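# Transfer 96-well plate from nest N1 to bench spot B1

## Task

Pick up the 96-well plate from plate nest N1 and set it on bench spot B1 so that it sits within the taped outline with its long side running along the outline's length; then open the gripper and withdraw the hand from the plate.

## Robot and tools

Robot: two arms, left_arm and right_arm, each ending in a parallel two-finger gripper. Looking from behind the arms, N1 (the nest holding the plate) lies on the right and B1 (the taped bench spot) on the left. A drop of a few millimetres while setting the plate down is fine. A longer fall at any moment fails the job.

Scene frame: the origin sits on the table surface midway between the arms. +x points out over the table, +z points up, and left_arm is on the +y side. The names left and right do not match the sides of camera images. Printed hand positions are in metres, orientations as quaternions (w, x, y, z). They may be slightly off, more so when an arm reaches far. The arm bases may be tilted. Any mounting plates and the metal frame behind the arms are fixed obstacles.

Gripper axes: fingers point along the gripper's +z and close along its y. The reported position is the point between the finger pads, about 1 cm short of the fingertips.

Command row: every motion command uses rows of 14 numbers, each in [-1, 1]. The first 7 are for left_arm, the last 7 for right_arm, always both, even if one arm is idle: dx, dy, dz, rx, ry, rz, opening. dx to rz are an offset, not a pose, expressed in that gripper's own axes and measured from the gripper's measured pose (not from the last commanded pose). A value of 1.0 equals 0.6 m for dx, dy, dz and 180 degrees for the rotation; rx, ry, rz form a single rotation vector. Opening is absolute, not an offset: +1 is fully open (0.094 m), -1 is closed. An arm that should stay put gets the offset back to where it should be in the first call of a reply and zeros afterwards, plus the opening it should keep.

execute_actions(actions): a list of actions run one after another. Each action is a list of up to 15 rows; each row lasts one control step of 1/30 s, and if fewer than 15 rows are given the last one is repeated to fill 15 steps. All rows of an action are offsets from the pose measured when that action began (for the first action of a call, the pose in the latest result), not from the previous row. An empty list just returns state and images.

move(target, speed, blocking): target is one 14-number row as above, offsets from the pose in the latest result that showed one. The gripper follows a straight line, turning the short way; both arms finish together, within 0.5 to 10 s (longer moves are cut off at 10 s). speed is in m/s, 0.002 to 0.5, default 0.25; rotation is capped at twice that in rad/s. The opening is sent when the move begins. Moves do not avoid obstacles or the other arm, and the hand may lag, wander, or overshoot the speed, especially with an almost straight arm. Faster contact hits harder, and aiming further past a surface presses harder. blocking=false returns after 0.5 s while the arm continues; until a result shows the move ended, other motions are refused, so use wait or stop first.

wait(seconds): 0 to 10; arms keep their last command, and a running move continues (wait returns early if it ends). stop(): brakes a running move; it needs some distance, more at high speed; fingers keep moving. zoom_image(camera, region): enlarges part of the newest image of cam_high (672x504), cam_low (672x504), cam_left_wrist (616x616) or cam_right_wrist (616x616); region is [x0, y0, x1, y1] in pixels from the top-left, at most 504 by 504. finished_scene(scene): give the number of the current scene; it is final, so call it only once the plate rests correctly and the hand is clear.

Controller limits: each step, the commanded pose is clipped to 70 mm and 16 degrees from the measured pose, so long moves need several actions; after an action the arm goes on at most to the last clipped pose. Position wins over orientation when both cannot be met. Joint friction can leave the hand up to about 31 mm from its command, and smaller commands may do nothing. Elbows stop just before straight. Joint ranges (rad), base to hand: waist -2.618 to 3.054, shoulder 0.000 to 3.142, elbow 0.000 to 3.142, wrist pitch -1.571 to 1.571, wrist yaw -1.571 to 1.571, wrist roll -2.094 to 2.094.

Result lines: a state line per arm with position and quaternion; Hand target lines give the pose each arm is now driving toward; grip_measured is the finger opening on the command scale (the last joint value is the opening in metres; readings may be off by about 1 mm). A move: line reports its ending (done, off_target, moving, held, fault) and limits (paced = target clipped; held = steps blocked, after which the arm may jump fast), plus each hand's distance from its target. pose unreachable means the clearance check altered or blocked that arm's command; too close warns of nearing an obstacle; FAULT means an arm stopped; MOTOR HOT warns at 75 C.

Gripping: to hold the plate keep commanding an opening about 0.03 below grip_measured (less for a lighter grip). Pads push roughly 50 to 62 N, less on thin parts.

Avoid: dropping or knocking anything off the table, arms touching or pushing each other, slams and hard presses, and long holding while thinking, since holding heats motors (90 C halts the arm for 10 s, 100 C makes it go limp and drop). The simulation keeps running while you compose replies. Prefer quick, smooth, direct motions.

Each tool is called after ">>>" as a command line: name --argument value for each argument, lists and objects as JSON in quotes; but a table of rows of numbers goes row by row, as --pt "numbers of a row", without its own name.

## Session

>>> execute_actions --actions '[]'

Scene clock: 0.00 s.
left_arm: end_effector_position=(+0.3607, +0.3961, +0.2557) grip_measured=+1.000 end_effector_quat_wxyz=(+0.232, +0.252, +0.919, +0.197) | right_arm: end_effector_position=(+0.5269, -0.3548, +0.2150) grip_measured=+1.000 end_effector_quat_wxyz=(+0.238, +0.678, +0.664, +0.208)
Joint positions: left_arm=[ 0.095  0.392  0.46  -0.356 -0.297  0.706  0.094] | right_arm=[-0.177  1.178  0.952 -0.02  -0.073  1.348  0.094]
Joint velocities: left_arm=[0.007 0.007 0.012 0.066 0.037 0.037 0.   ] | right_arm=[ 0.002  0.017 -0.012 -0.066 -0.007  0.051  0.   ]
Motor temperatures (°C, as the motors report them): left_arm=[31 36 31 28 28 27] | right_arm=[29 30 35 26 27 27]
Hand target (left_arm): +0.361, +0.396, +0.256; +0.232, +0.252, +0.919, +0.197
Hand target (right_arm): +0.527, -0.355, +0.215; +0.238, +0.678, +0.664, +0.208

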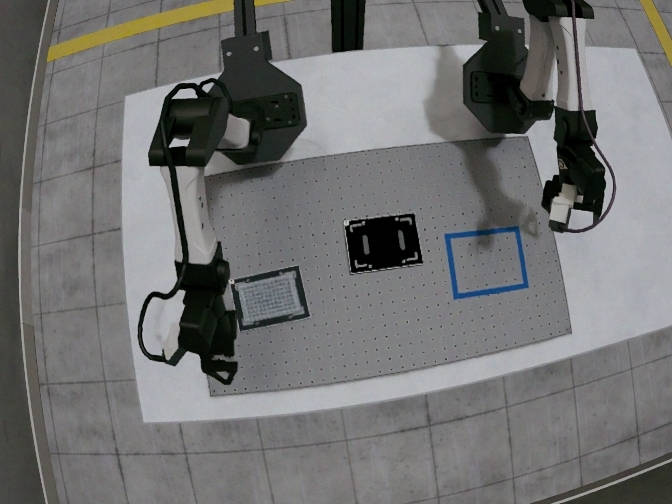

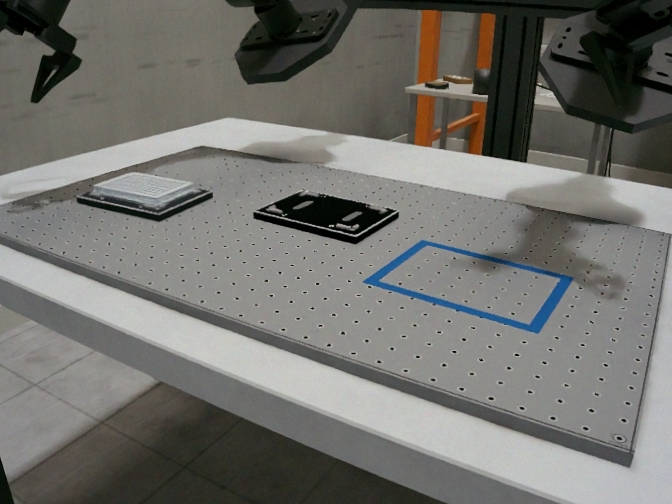

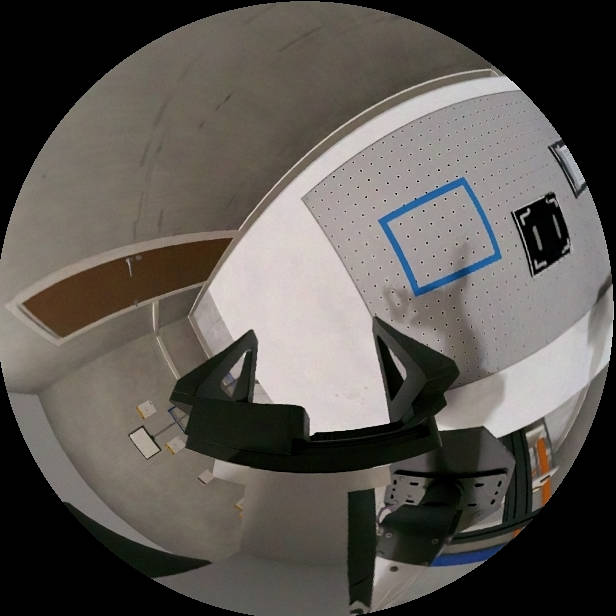

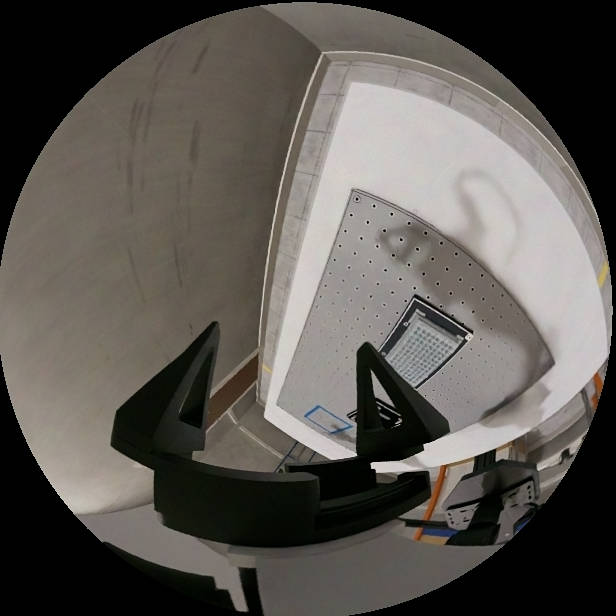

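>>> zoom_image --camera "cam_high" --region '[200, 240, 360, 405]'

>>> zoom_image --camera "cam_high" --region '[420, 200, 590, 365]'

>>> zoom_image --camera "cam_low" --region '[65, 155, 225, 235]'

>>> zoom_image --camera "cam_right_wrist" --region '[300, 170, 560, 430]'

Region (200, 240, 360, 405) of cam_high's 672x504 image, scaled by 3.055, with more detail than that image has; it fills the left 489 columns of this view, and the rest is white.

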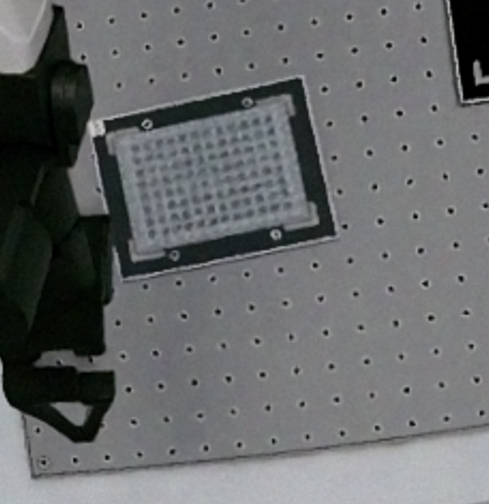

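Region (420, 200, 590, 365) of cam_high's 672x504 image, scaled by 2.965, with more detail than that image has; it fills the top 489 rows of this view, and the rest is white.

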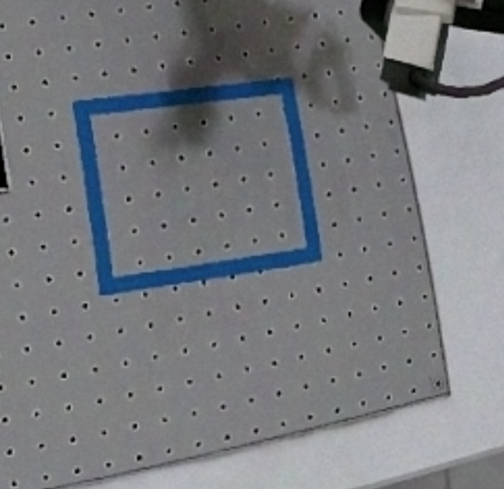

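Region (65, 155, 225, 235) of cam_low's 672x504 image, scaled by 3.150, with more detail than that image has.

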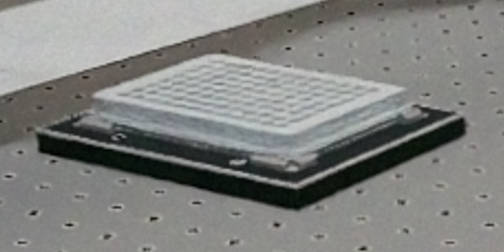

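Region (300, 170, 560, 430) of cam_right_wrist's 616x616 image, scaled by 1.938, with more detail than that image has.

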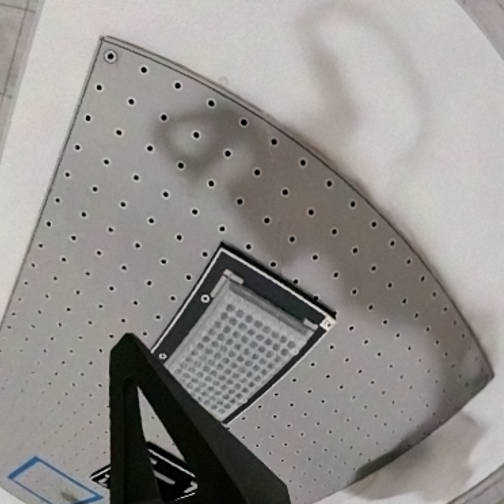

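>>> execute_actions --actions '[[[0,0,0,0,0,0,1,0.0017,-0.0039,0,-0.0019,0.003,-0.0089,1],[0,0,0,0,0,0,1,0.004,-0.0091,0,-0.0044,0.0071,-0.0207,1],[0,0,0,0,0,0,1,0.0069,-0.0156,0.0002,-0.0075,0.0121,-0.0354,1],[0,0,0,0,0,0,1,0.0104,-0.0233,0.0003,-0.0113,0.0182,-0.0532,1],[0,0,0,0,0,0,1,0.0144,-0.0324,0.0004,-0.0157,0.0252,-0.0739,1],[0,0,0,0,0,0,1,0.0185,-0.0415,0.0005,-0.0201,0.0323,-0.0945,1],[0,0,0,0,0,0,1,0.0225,-0.0506,0.0006,-0.0245,0.0394,-0.1152,1],[0,0,0,0,0,0,1,0.0266,-0.0596,0.0007,-0.0288,0.0464,-0.1359,1],[0,0,0,0,0,0,1,0.0306,-0.0687,0.0008,-0.0332,0.0535,-0.1566,1],[0,0,0,0,0,0,1,0.0347,-0.0778,0.0009,-0.0376,0.0605,-0.1772,1],[0,0,0,0,0,0,1,0.0387,-0.0869,0.001,-0.042,0.0676,-0.1979,1],[0,0,0,0,0,0,1,0.0427,-0.096,0.0011,-0.0464,0.0747,-0.2186,1],[0,0,0,0,0,0,1,0.0468,-0.105,0.0012,-0.0508,0.0817,-0.2393,1],[0,0,0,0,0,0,1,0.0508,-0.1141,0.0013,-0.0552,0.0888,-0.26,1],[0,0,0,0,0,0,1,0.0549,-0.1232,0.0014,-0.0596,0.0959,-0.2806,1]],[[0,0,0,0,0,0,1,0.0294,-0.0163,0.002,-0.0157,0.0252,-0.0739,1],[0,0,0,0,0,0,1,0.0359,-0.0199,0.0024,-0.0201,0.0323,-0.0945,1],[0,0,0,0,0,0,1,0.0423,-0.0235,0.0028,-0.0245,0.0394,-0.1152,1],[0,0,0,0,0,0,1,0.0488,-0.0271,0.0032,-0.0288,0.0464,-0.1359,1],[0,0,0,0,0,0,1,0.0553,-0.0306,0.0037,-0.0332,0.0535,-0.1566,1],[0,0,0,0,0,0,1,0.0617,-0.0342,0.0041,-0.0376,0.0605,-0.1772,1],[0,0,0,0,0,0,1,0.0682,-0.0378,0.0045,-0.042,0.0676,-0.1979,1],[0,0,0,0,0,0,1,0.0747,-0.0414,0.005,-0.0464,0.0747,-0.2186,1],[0,0,0,0,0,0,1,0.0811,-0.045,0.0054,-0.0508,0.0817,-0.2393,1],[0,0,0,0,0,0,1,0.0876,-0.0486,0.0058,-0.0552,0.0888,-0.26,1],[0,0,0,0,0,0,1,0.0941,-0.0522,0.0062,-0.0596,0.0959,-0.2806,1],[0,0,0,0,0,0,1,0.1005,-0.0557,0.0067,-0.064,0.1029,-0.3013,1],[0,0,0,0,0,0,1,0.107,-0.0593,0.0071,-0.0683,0.11,-0.322,1],[0,0,0,0,0,0,1,0.1135,-0.0629,0.0075,-0.0727,0.117,-0.3427,1],[0,0,0,0,0,0,1,0.12,-0.0665,0.008,-0.0771,0.1241,-0.3633,1]],[[0,0,0,0,0,0,1,0.0234,0.0096,0.0093,-0.0157,0.0252,-0.0739,1],[0,0,0,0,0,0,1,0.0287,0.0118,0.0114,-0.0201,0.0323,-0.0945,1],[0,0,0,0,0,0,1,0.034,0.0139,0.0135,-0.0245,0.0394,-0.1152,1],[0,0,0,0,0,0,1,0.0393,0.0161,0.0155,-0.0288,0.0464,-0.1359,1],[0,0,0,0,0,0,1,0.0445,0.0182,0.0176,-0.0332,0.0535,-0.1566,1],[0,0,0,0,0,0,1,0.0498,0.0204,0.0197,-0.0376,0.0605,-0.1772,1],[0,0,0,0,0,0,1,0.0551,0.0226,0.0218,-0.042,0.0676,-0.1979,1],[0,0,0,0,0,0,1,0.0604,0.0247,0.0239,-0.0464,0.0747,-0.2186,1],[0,0,0,0,0,0,1,0.0656,0.0269,0.026,-0.0508,0.0817,-0.2393,1],[0,0,0,0,0,0,1,0.0703,0.0288,0.0278,-0.0545,0.0878,-0.257,1],[0,0,0,0,0,0,1,0.0741,0.0304,0.0293,-0.0577,0.0928,-0.2718,1],[0,0,0,0,0,0,1,0.0771,0.0316,0.0305,-0.0602,0.0969,-0.2836,1],[0,0,0,0,0,0,1,0.0794,0.0325,0.0314,-0.0621,0.0999,-0.2924,1],[0,0,0,0,0,0,1,0.0809,0.0331,0.032,-0.0633,0.1019,-0.2984,1],[0,0,0,0,0,0,1,0.082,0.0336,0.0325,-0.064,0.1029,-0.3013,1]]]'

Scene clock: 121.50 s.
left_arm: end_effector_position=(+0.3607, +0.3961, +0.2557) grip_measured=+1.000 end_effector_quat_wxyz=(+0.232, +0.252, +0.919, +0.197) | right_arm: end_effector_position=(+0.4029, -0.2498, +0.1206) grip_measured=+1.000 end_effector_quat_wxyz=(+0.200, -0.158, +0.943, +0.214)
Joint positions: left_arm=[ 0.095  0.392  0.46  -0.356 -0.297  0.706  0.094] | right_arm=[-0.202  1.304  0.674 -0.049 -0.538 -0.553  0.094]
Joint velocities: left_arm=[-0.017 -0.007 -0.007 -0.007  0.051 -0.007  0.   ] | right_arm=[ 0.095  0.173  0.408 -0.52   0.022 -1.429  0.   ]
Motor temperatures (°C, as the motors report them): left_arm=[30 35 36 32 28 27] | right_arm=[28 39 39 30 27 27]
Hand target (left_arm): +0.361, +0.396, +0.256; +0.232, +0.252, +0.919, +0.197
Hand target (right_arm): +0.400, -0.244, +0.118; +0.192, -0.253, +0.925, +0.209
Off the commanded pose (left_arm): 0.000 m, 0 deg.
Off the commanded pose (right_arm): 0.007 m, 21 deg; orientation clipped at the last step of the last action.

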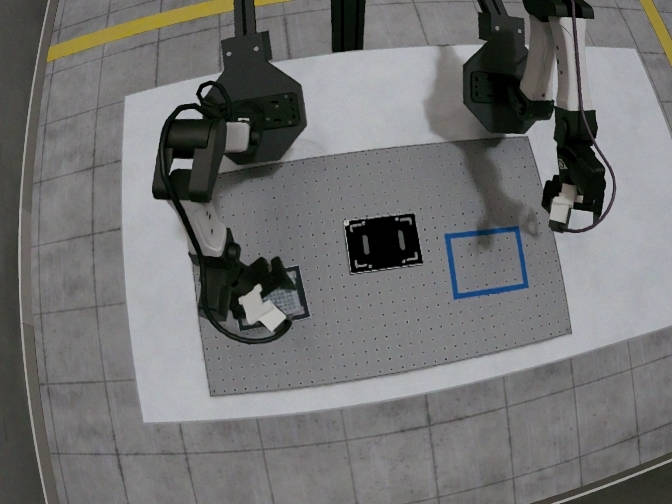

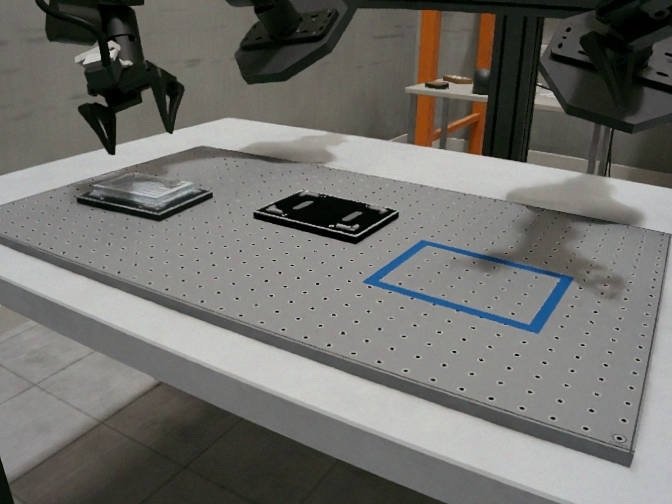

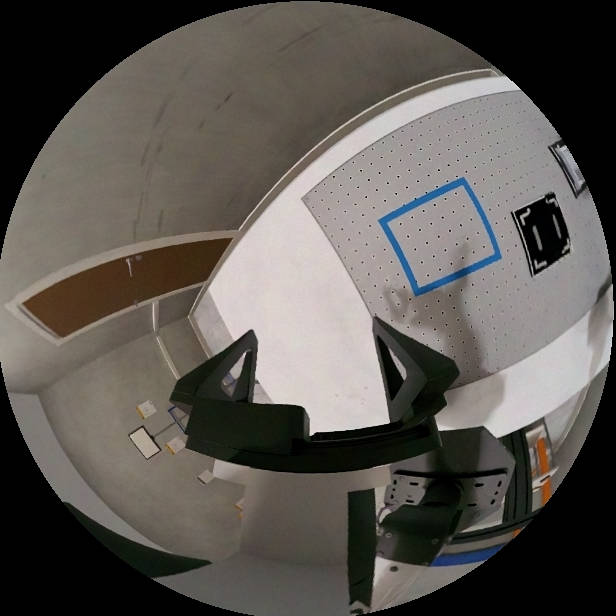

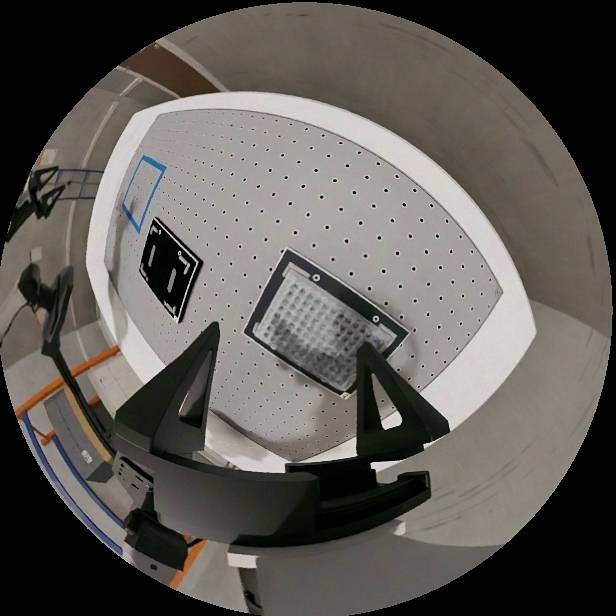

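>>> execute_actions --actions '[]'

Scene clock: 142.60 s.
left_arm: end_effector_position=(+0.3607, +0.3961, +0.2557) grip_measured=+1.000 end_effector_quat_wxyz=(+0.232, +0.252, +0.919, +0.197) | right_arm: end_effector_position=(+0.3964, -0.2469, +0.1193) grip_measured=+1.000 end_effector_quat_wxyz=(+0.195, -0.247, +0.926, +0.207)
Joint positions: left_arm=[ 0.095  0.392  0.46  -0.356 -0.297  0.706  0.094] | right_arm=[-0.196  1.313  0.701 -0.125 -0.531 -0.754  0.094]
Joint velocities: left_arm=[-0.022 -0.007 -0.012  0.037  0.037 -0.007  0.   ] | right_arm=[-0.007  0.007 -0.022  0.022  0.037 -0.051  0.   ]
Motor temperatures (°C, as the motors report them): left_arm=[30 35 36 33 28 27] | right_arm=[28 38 39 29 27 27]
Hand target (left_arm): +0.361, +0.396, +0.256; +0.232, +0.252, +0.919, +0.197
Hand target (right_arm): +0.400, -0.244, +0.118; +0.192, -0.254, +0.925, +0.209
Off the commanded pose (left_arm): 0.000 m, 0 deg.
Off the commanded pose (right_arm): 0.005 m, 10 deg; orientation clipped at the last step of the last action.

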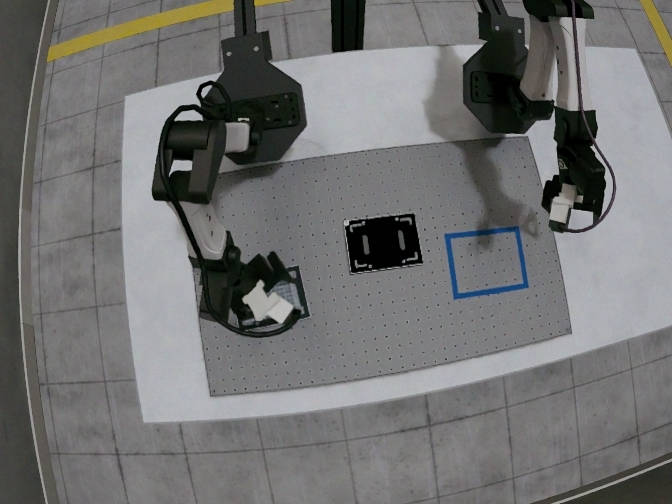

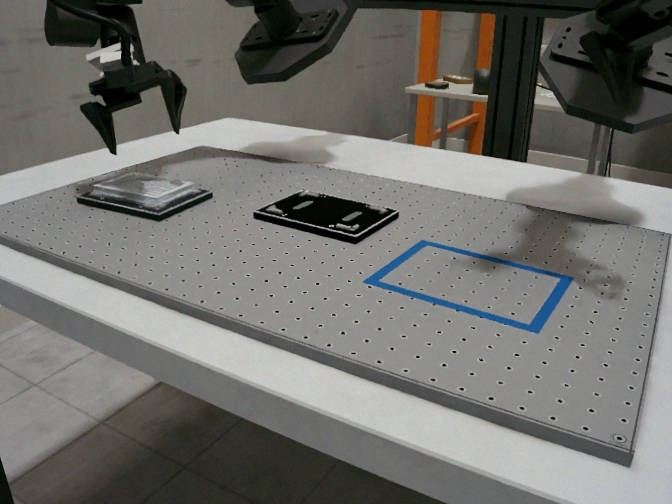

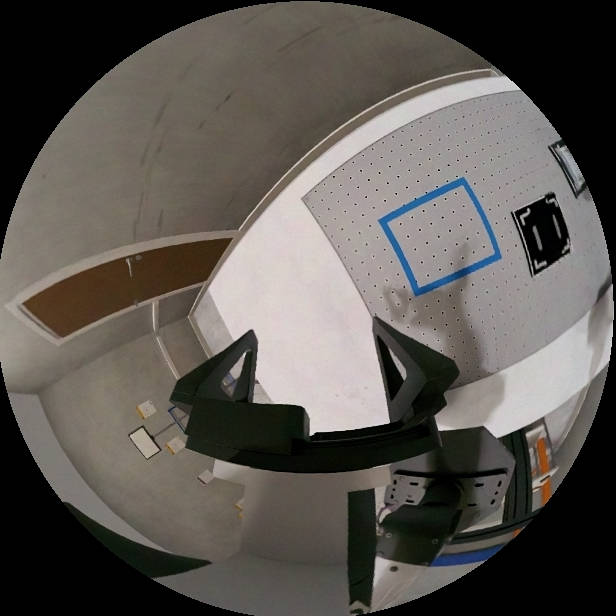

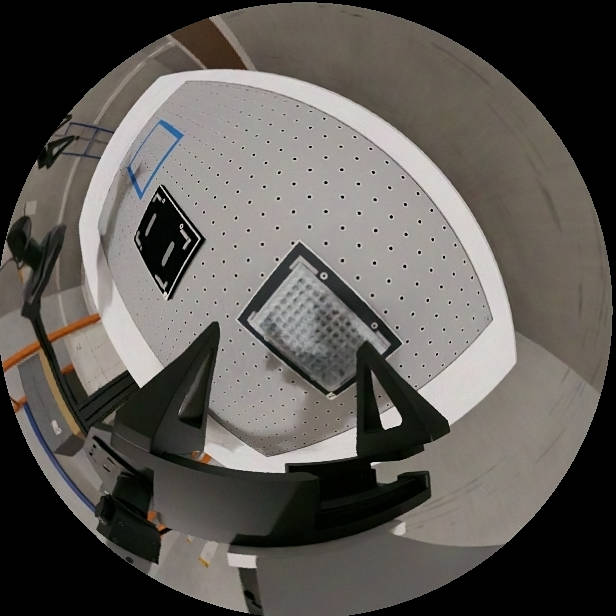

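>>> move --target '[0.111,0.1575,-0.0133,0,0,0,1, 0.0524,-0.0328,0.0081,-0.0605,0.0934,-0.3364,1]' --speed 0.5

Scene clock: 164.57 s.
left_arm: end_effector_position=(+0.3360, +0.5010, +0.2808) grip_measured=+1.000 end_effector_quat_wxyz=(+0.223, +0.255, +0.920, +0.198) | right_arm: end_effector_position=(+0.3797, -0.2750, +0.0960) grip_measured=+1.000 end_effector_quat_wxyz=(-0.120, +0.713, -0.679, -0.124)
Joint positions: left_arm=[ 1.2    0.587  0.57  -0.383  0.747  1.081  0.094] | right_arm=[-0.183  1.445  0.916 -0.456 -0.295 -1.893  0.094]
Joint velocities: left_arm=[-0.002  0.002  0.017  0.007  0.007 -0.051  0.   ] | right_arm=[ 0.007  0.007  0.002  0.051 -0.022  0.051  0.   ]
Motor temperatures (°C, as the motors report them): left_arm=[30 34 37 33 28 27] | right_arm=[28 37 38 28 27 27]
Hand target (left_arm): +0.341, +0.505, +0.286; +0.228, +0.260, +0.917, +0.201
Hand target (right_arm): +0.382, -0.272, +0.095; -0.119, +0.719, -0.672, -0.129
Off the commanded pose (left_arm): 0.009 m, 1 deg.
Off the commanded pose (right_arm): 0.005 m, 1 deg.
move: done

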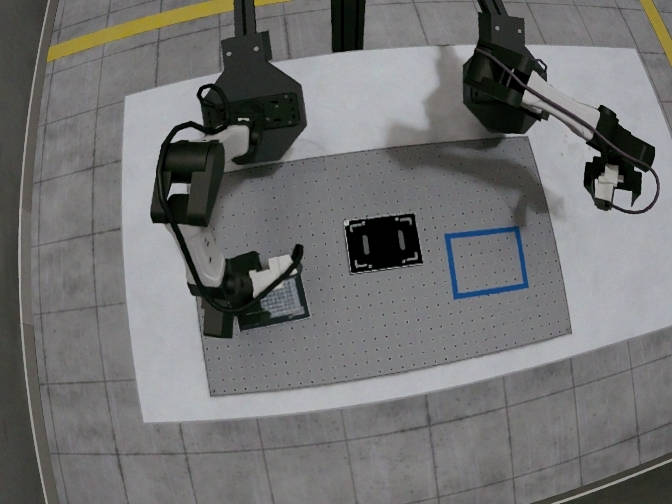

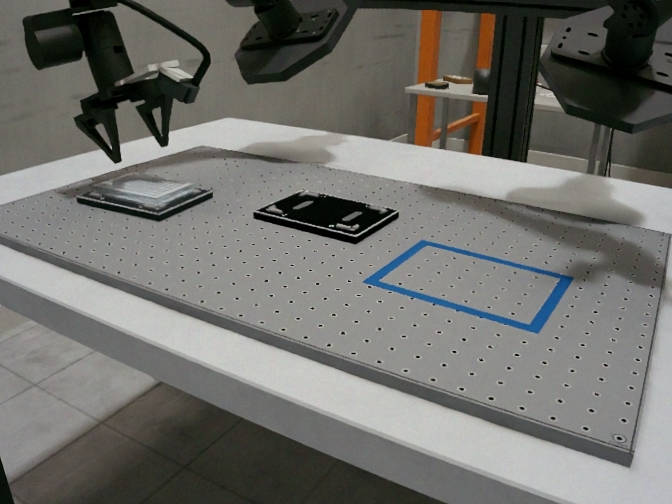

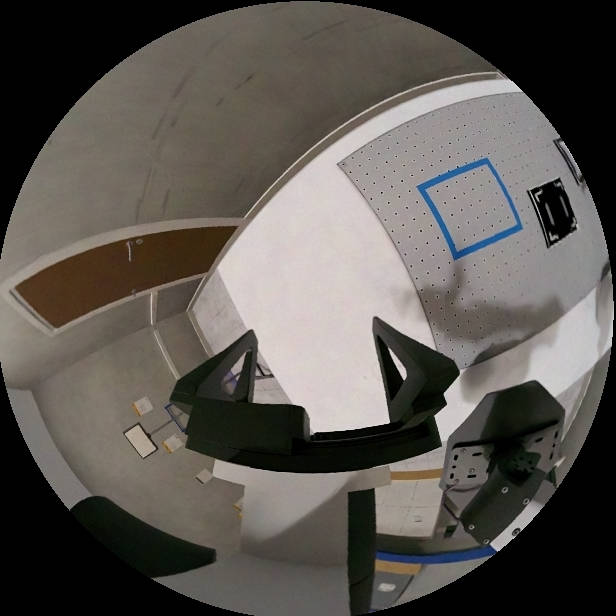

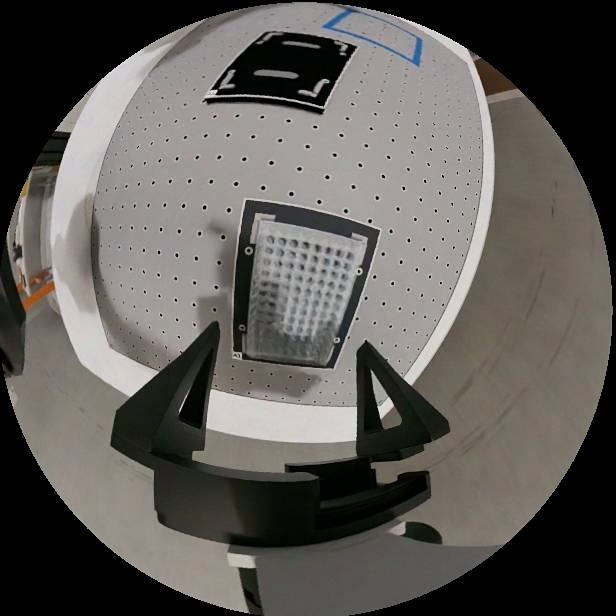

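>>> zoom_image --camera "cam_right_wrist" --region '[180, 180, 420, 420]'

>>> zoom_image --camera "cam_low" --region '[40, 60, 260, 240]'

Region (180, 180, 420, 420) of cam_right_wrist's 616x616 image, scaled by 2.100, with more detail than that image has.

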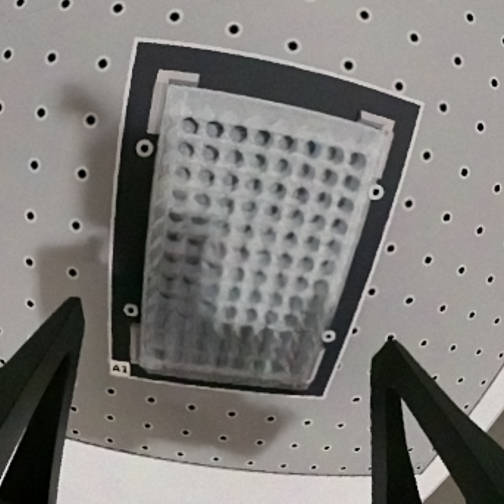

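Region (40, 60, 260, 240) of cam_low's 672x504 image, scaled by 2.291, with more detail than that image has; it fills the top 412 rows of this view, and the rest is white.

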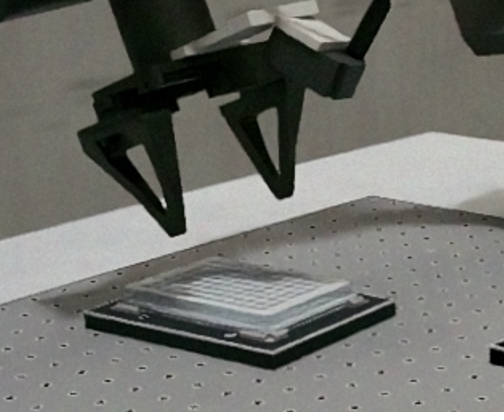

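>>> move --target '[0,0,0,0,0,0,1, 0.015,-0.0089,0.0548,-0.0042,0,-0.0115,1]' --speed 0.1

>>> zoom_image --camera "cam_right_wrist" --region '[170, 180, 420, 430]'

>>> zoom_image --camera "cam_low" --region '[60, 100, 230, 240]'

Scene clock: 198.90 s.
left_arm: end_effector_position=(+0.3362, +0.5007, +0.2808) grip_measured=+1.000 end_effector_quat_wxyz=(+0.224, +0.256, +0.920, +0.197) | right_arm: end_effector_position=(+0.3761, -0.2736, +0.0642) grip_measured=+1.000 end_effector_quat_wxyz=(-0.114, +0.720, -0.671, -0.133)
Joint positions: left_arm=[ 1.2    0.587  0.57  -0.383  0.749  1.082  0.094] | right_arm=[-0.183  1.565  0.929 -0.375 -0.291 -1.917  0.094]
Joint velocities: left_arm=[-0.002  0.012  0.012 -0.007 -0.022  0.081  0.   ] | right_arm=[-0.002  0.002  0.007  0.007  0.022 -0.022  0.   ]
Motor temperatures (°C, as the motors report them): left_arm=[30 34 38 33 28 27] | right_arm=[28 37 38 28 27 27]
Hand target (left_arm): +0.336, +0.501, +0.281; +0.223, +0.255, +0.920, +0.198
Hand target (right_arm): +0.384, -0.272, +0.062; -0.118, +0.726, -0.665, -0.127
Off the commanded pose (left_arm): 0.000 m, 0 deg.
Off the commanded pose (right_arm): 0.009 m, 1 deg.
move: done

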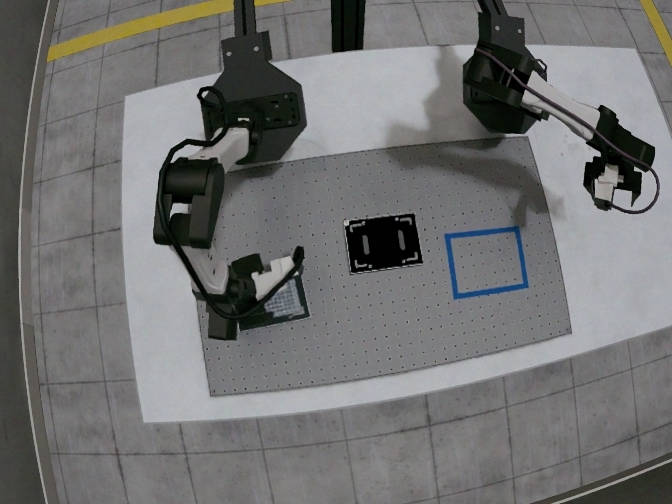

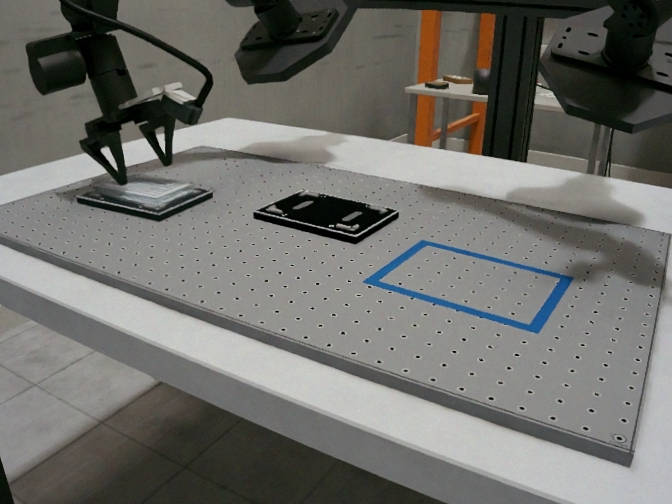

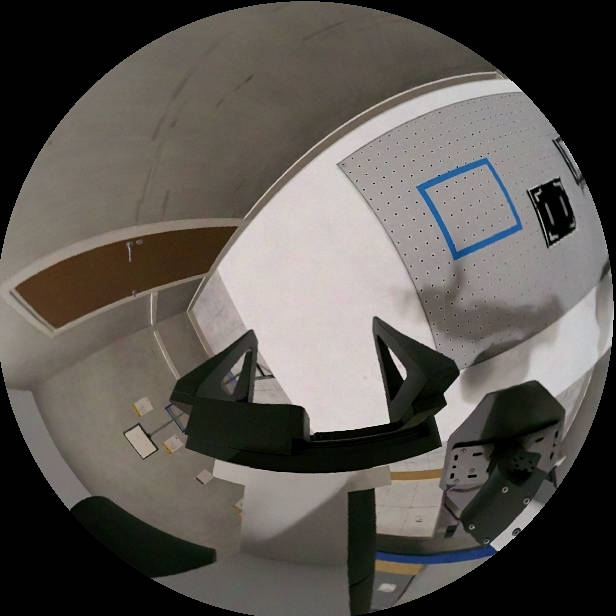

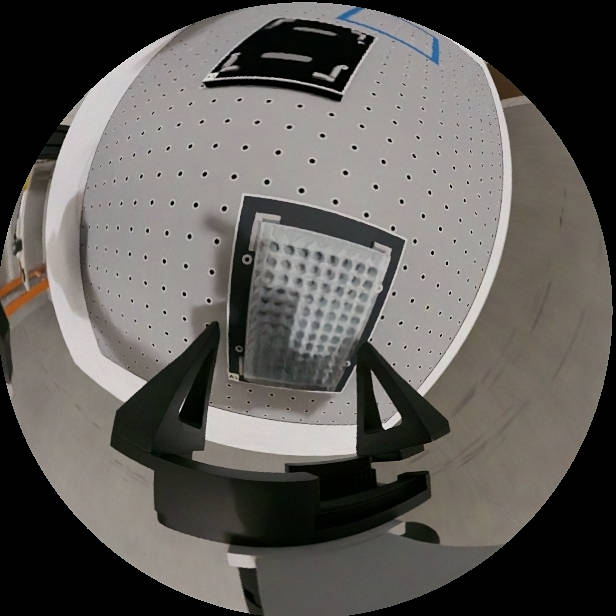

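Region (170, 180, 420, 430) of cam_right_wrist's 616x616 image, scaled by 2.016, with more detail than that image has.

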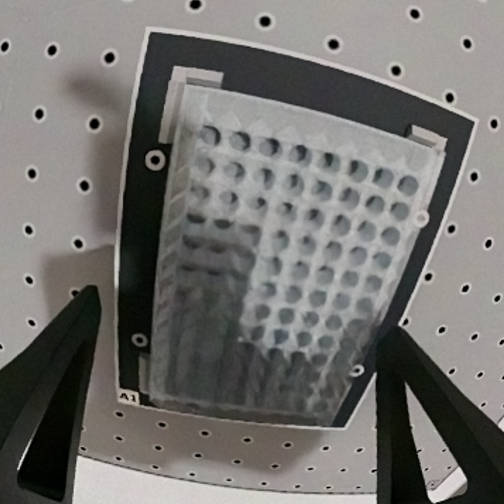

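Region (60, 100, 230, 240) of cam_low's 672x504 image, scaled by 2.965, with more detail than that image has; it fills the top 415 rows of this view, and the rest is white.

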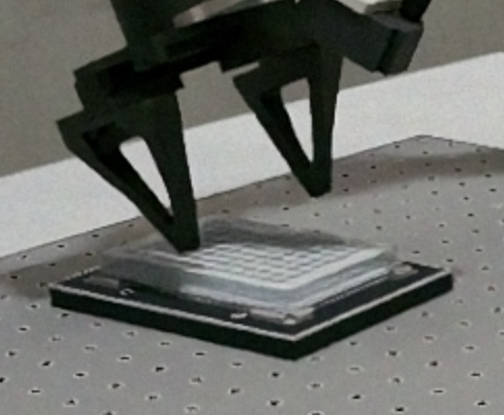

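>>> execute_actions --actions '[[[0,0,0,0,0,0,1,-0.0006,-0.0150,0.0045,0.001,0,0.001,1],[0,0,0,0,0,0,1,-0.0009,-0.0165,0.0051,0.002,0,0.002,1],[0,0,0,0,0,0,1,-0.0011,-0.0181,0.0058,0.003,0,0.003,1],[0,0,0,0,0,0,1,-0.0013,-0.0197,0.0064,0.004,0,0.004,1],[0,0,0,0,0,0,1,-0.0016,-0.0212,0.0071,0.005,0,0.005,1],[0,0,0,0,0,0,1,-0.0018,-0.0228,0.0078,0.006,0,0.006,1],[0,0,0,0,0,0,1,-0.0020,-0.0244,0.0084,0.007,0,0.0073,1],[0,0,0,0,0,0,1,-0.0023,-0.0259,0.0091,0.008,0,0.0083,1],[0,0,0,0,0,0,1,-0.0025,-0.0275,0.0097,0.009,0,0.0094,1],[0,0,0,0,0,0,1,-0.0027,-0.0291,0.0104,0.010,0,0.0104,1],[0,0,0,0,0,0,1,-0.0030,-0.0306,0.0110,0.011,0,0.0115,1],[0,0,0,0,0,0,1,-0.0032,-0.0322,0.0117,0.0123,0,0.0125,1]]]'

>>> wait --seconds 0.4

>>> zoom_image --camera "cam_right_wrist" --region '[170, 180, 420, 430]'

>>> zoom_image --camera "cam_low" --region '[60, 100, 230, 240]'

Scene clock: 259.80 s.
left_arm: end_effector_position=(+0.3362, +0.5007, +0.2808) grip_measured=+1.000 end_effector_quat_wxyz=(+0.224, +0.256, +0.920, +0.197) | right_arm: end_effector_position=(+0.3839, -0.2705, +0.0606) grip_measured=+1.000 end_effector_quat_wxyz=(-0.118, +0.706, -0.686, -0.130)
Joint positions: left_arm=[ 1.2    0.587  0.57  -0.383  0.749  1.082  0.094] | right_arm=[-0.171  1.583  0.942 -0.351 -0.291 -1.862  0.094]
Joint velocities: left_arm=[ 0.007 -0.012  0.007  0.037  0.066 -0.081  0.   ] | right_arm=[ 0.022  0.007 -0.012  0.095 -0.037 -0.051  0.   ]
Motor temperatures (°C, as the motors report them): left_arm=[30 33 37 33 28 27] | right_arm=[28 38 37 27 27 27]
Hand target (left_arm): +0.336, +0.501, +0.281; +0.224, +0.256, +0.920, +0.197
Hand target (right_arm): +0.395, -0.268, +0.058; -0.125, +0.705, -0.688, -0.123
Off the commanded pose (left_arm): 0.000 m, 0 deg.
Off the commanded pose (right_arm): 0.012 m, 1 deg.

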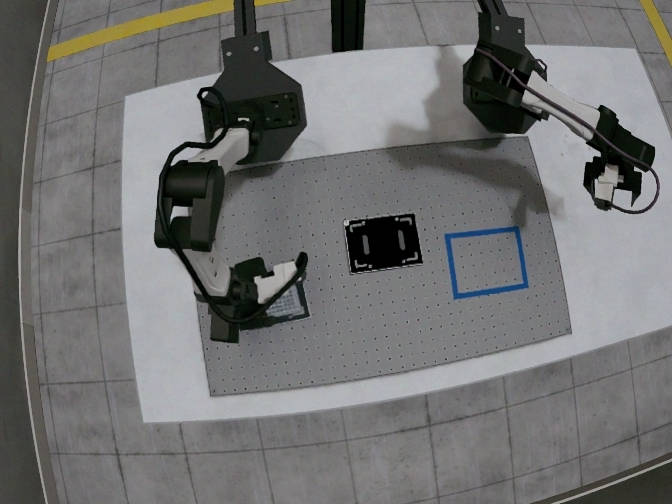

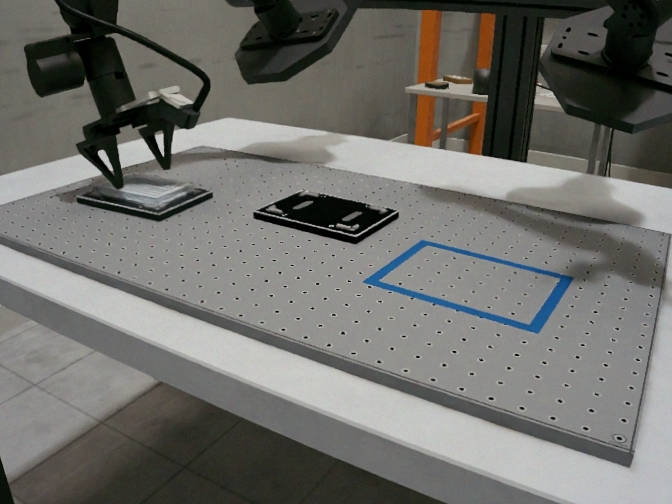

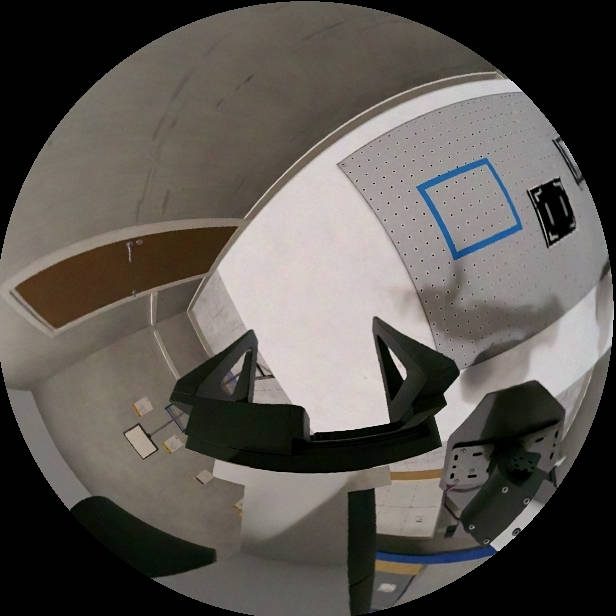

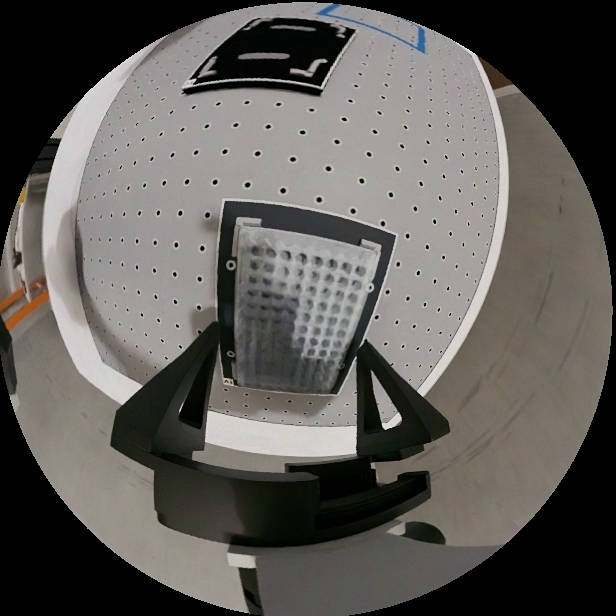

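Scene clock: 260.20 s.
left_arm: end_effector_position=(+0.3362, +0.5007, +0.2808) grip_measured=+1.000 end_effector_quat_wxyz=(+0.224, +0.256, +0.920, +0.197) | right_arm: end_effector_position=(+0.3858, -0.2708, +0.0605) grip_measured=+1.000 end_effector_quat_wxyz=(-0.119, +0.703, -0.690, -0.128)
Joint positions: left_arm=[ 1.2    0.587  0.57  -0.383  0.749  1.082  0.094] | right_arm=[-0.17   1.583  0.942 -0.343 -0.291 -1.852  0.094]
Joint velocities: left_arm=[ 0.002  0.002 -0.002 -0.007  0.051 -0.022  0.   ] | right_arm=[-0.017  0.002  0.017 -0.022 -0.007  0.007  0.   ]
Motor temperatures (°C, as the motors report them): left_arm=[30 33 37 33 28 27] | right_arm=[28 38 37 27 27 27]
Hand target (left_arm): +0.336, +0.501, +0.281; +0.224, +0.256, +0.920, +0.197
Hand target (right_arm): +0.395, -0.268, +0.058; -0.125, +0.705, -0.688, -0.123
Off the commanded pose (left_arm): 0.000 m, 0 deg.
Off the commanded pose (right_arm): 0.010 m, 1 deg.
wait: 0.40 s; at rest by 0.20 s

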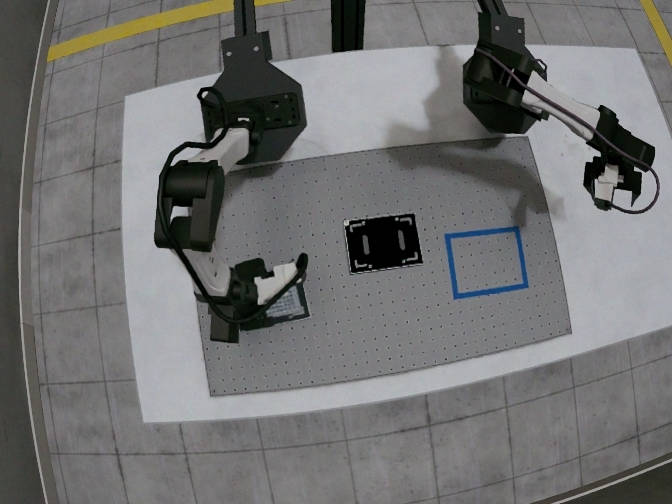

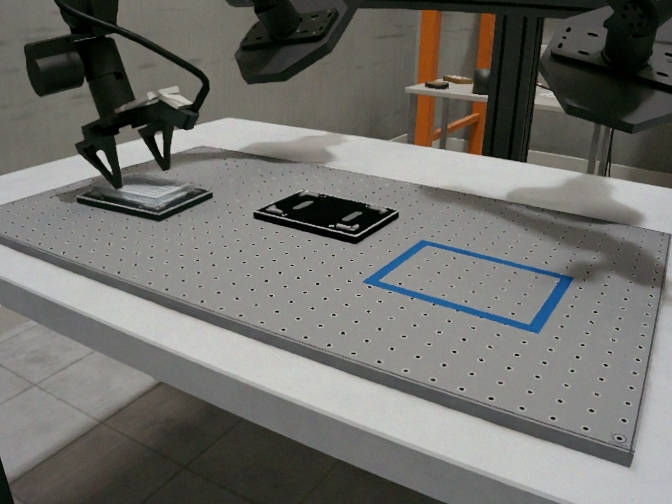

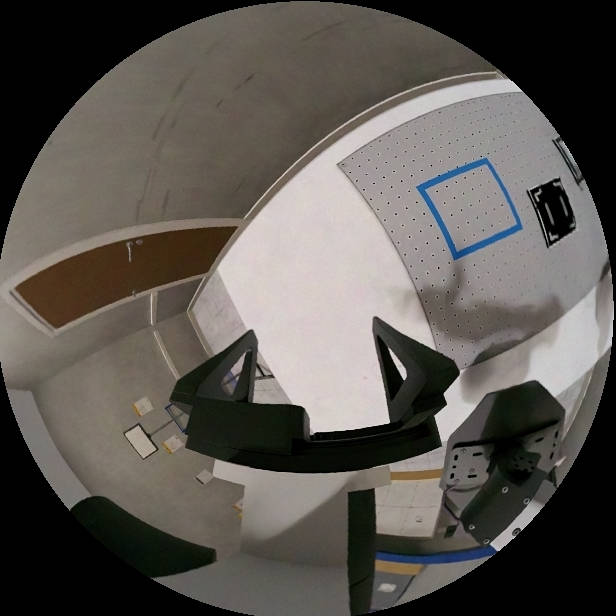

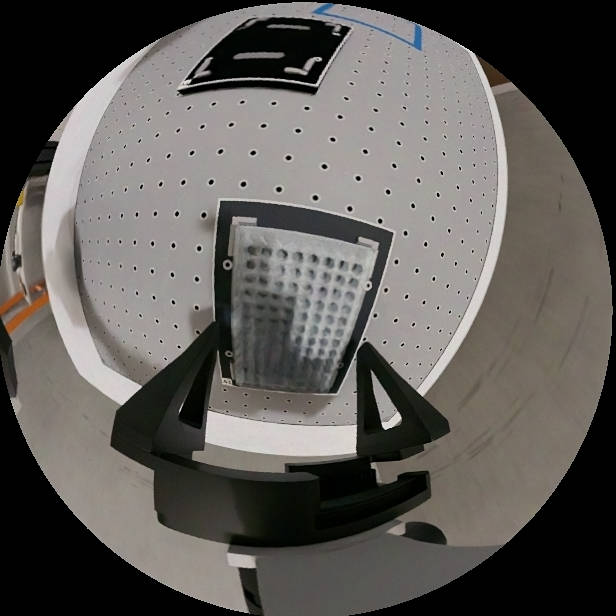

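Region (170, 180, 420, 430) of cam_right_wrist's 616x616 image, scaled by 2.016, with more detail than that image has.

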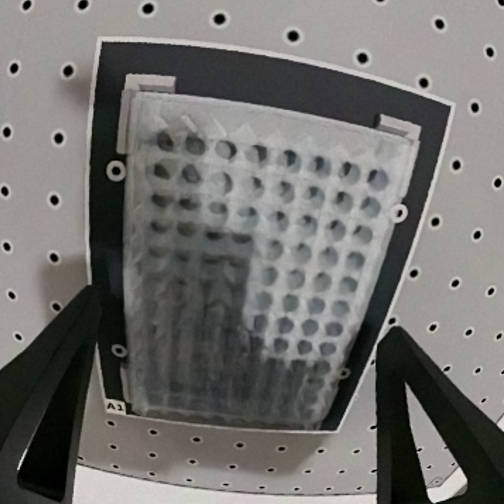

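Region (60, 100, 230, 240) of cam_low's 672x504 image, scaled by 2.965, with more detail than that image has; it fills the top 415 rows of this view, and the rest is white.

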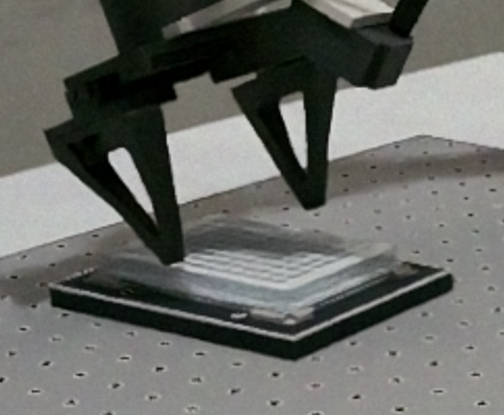

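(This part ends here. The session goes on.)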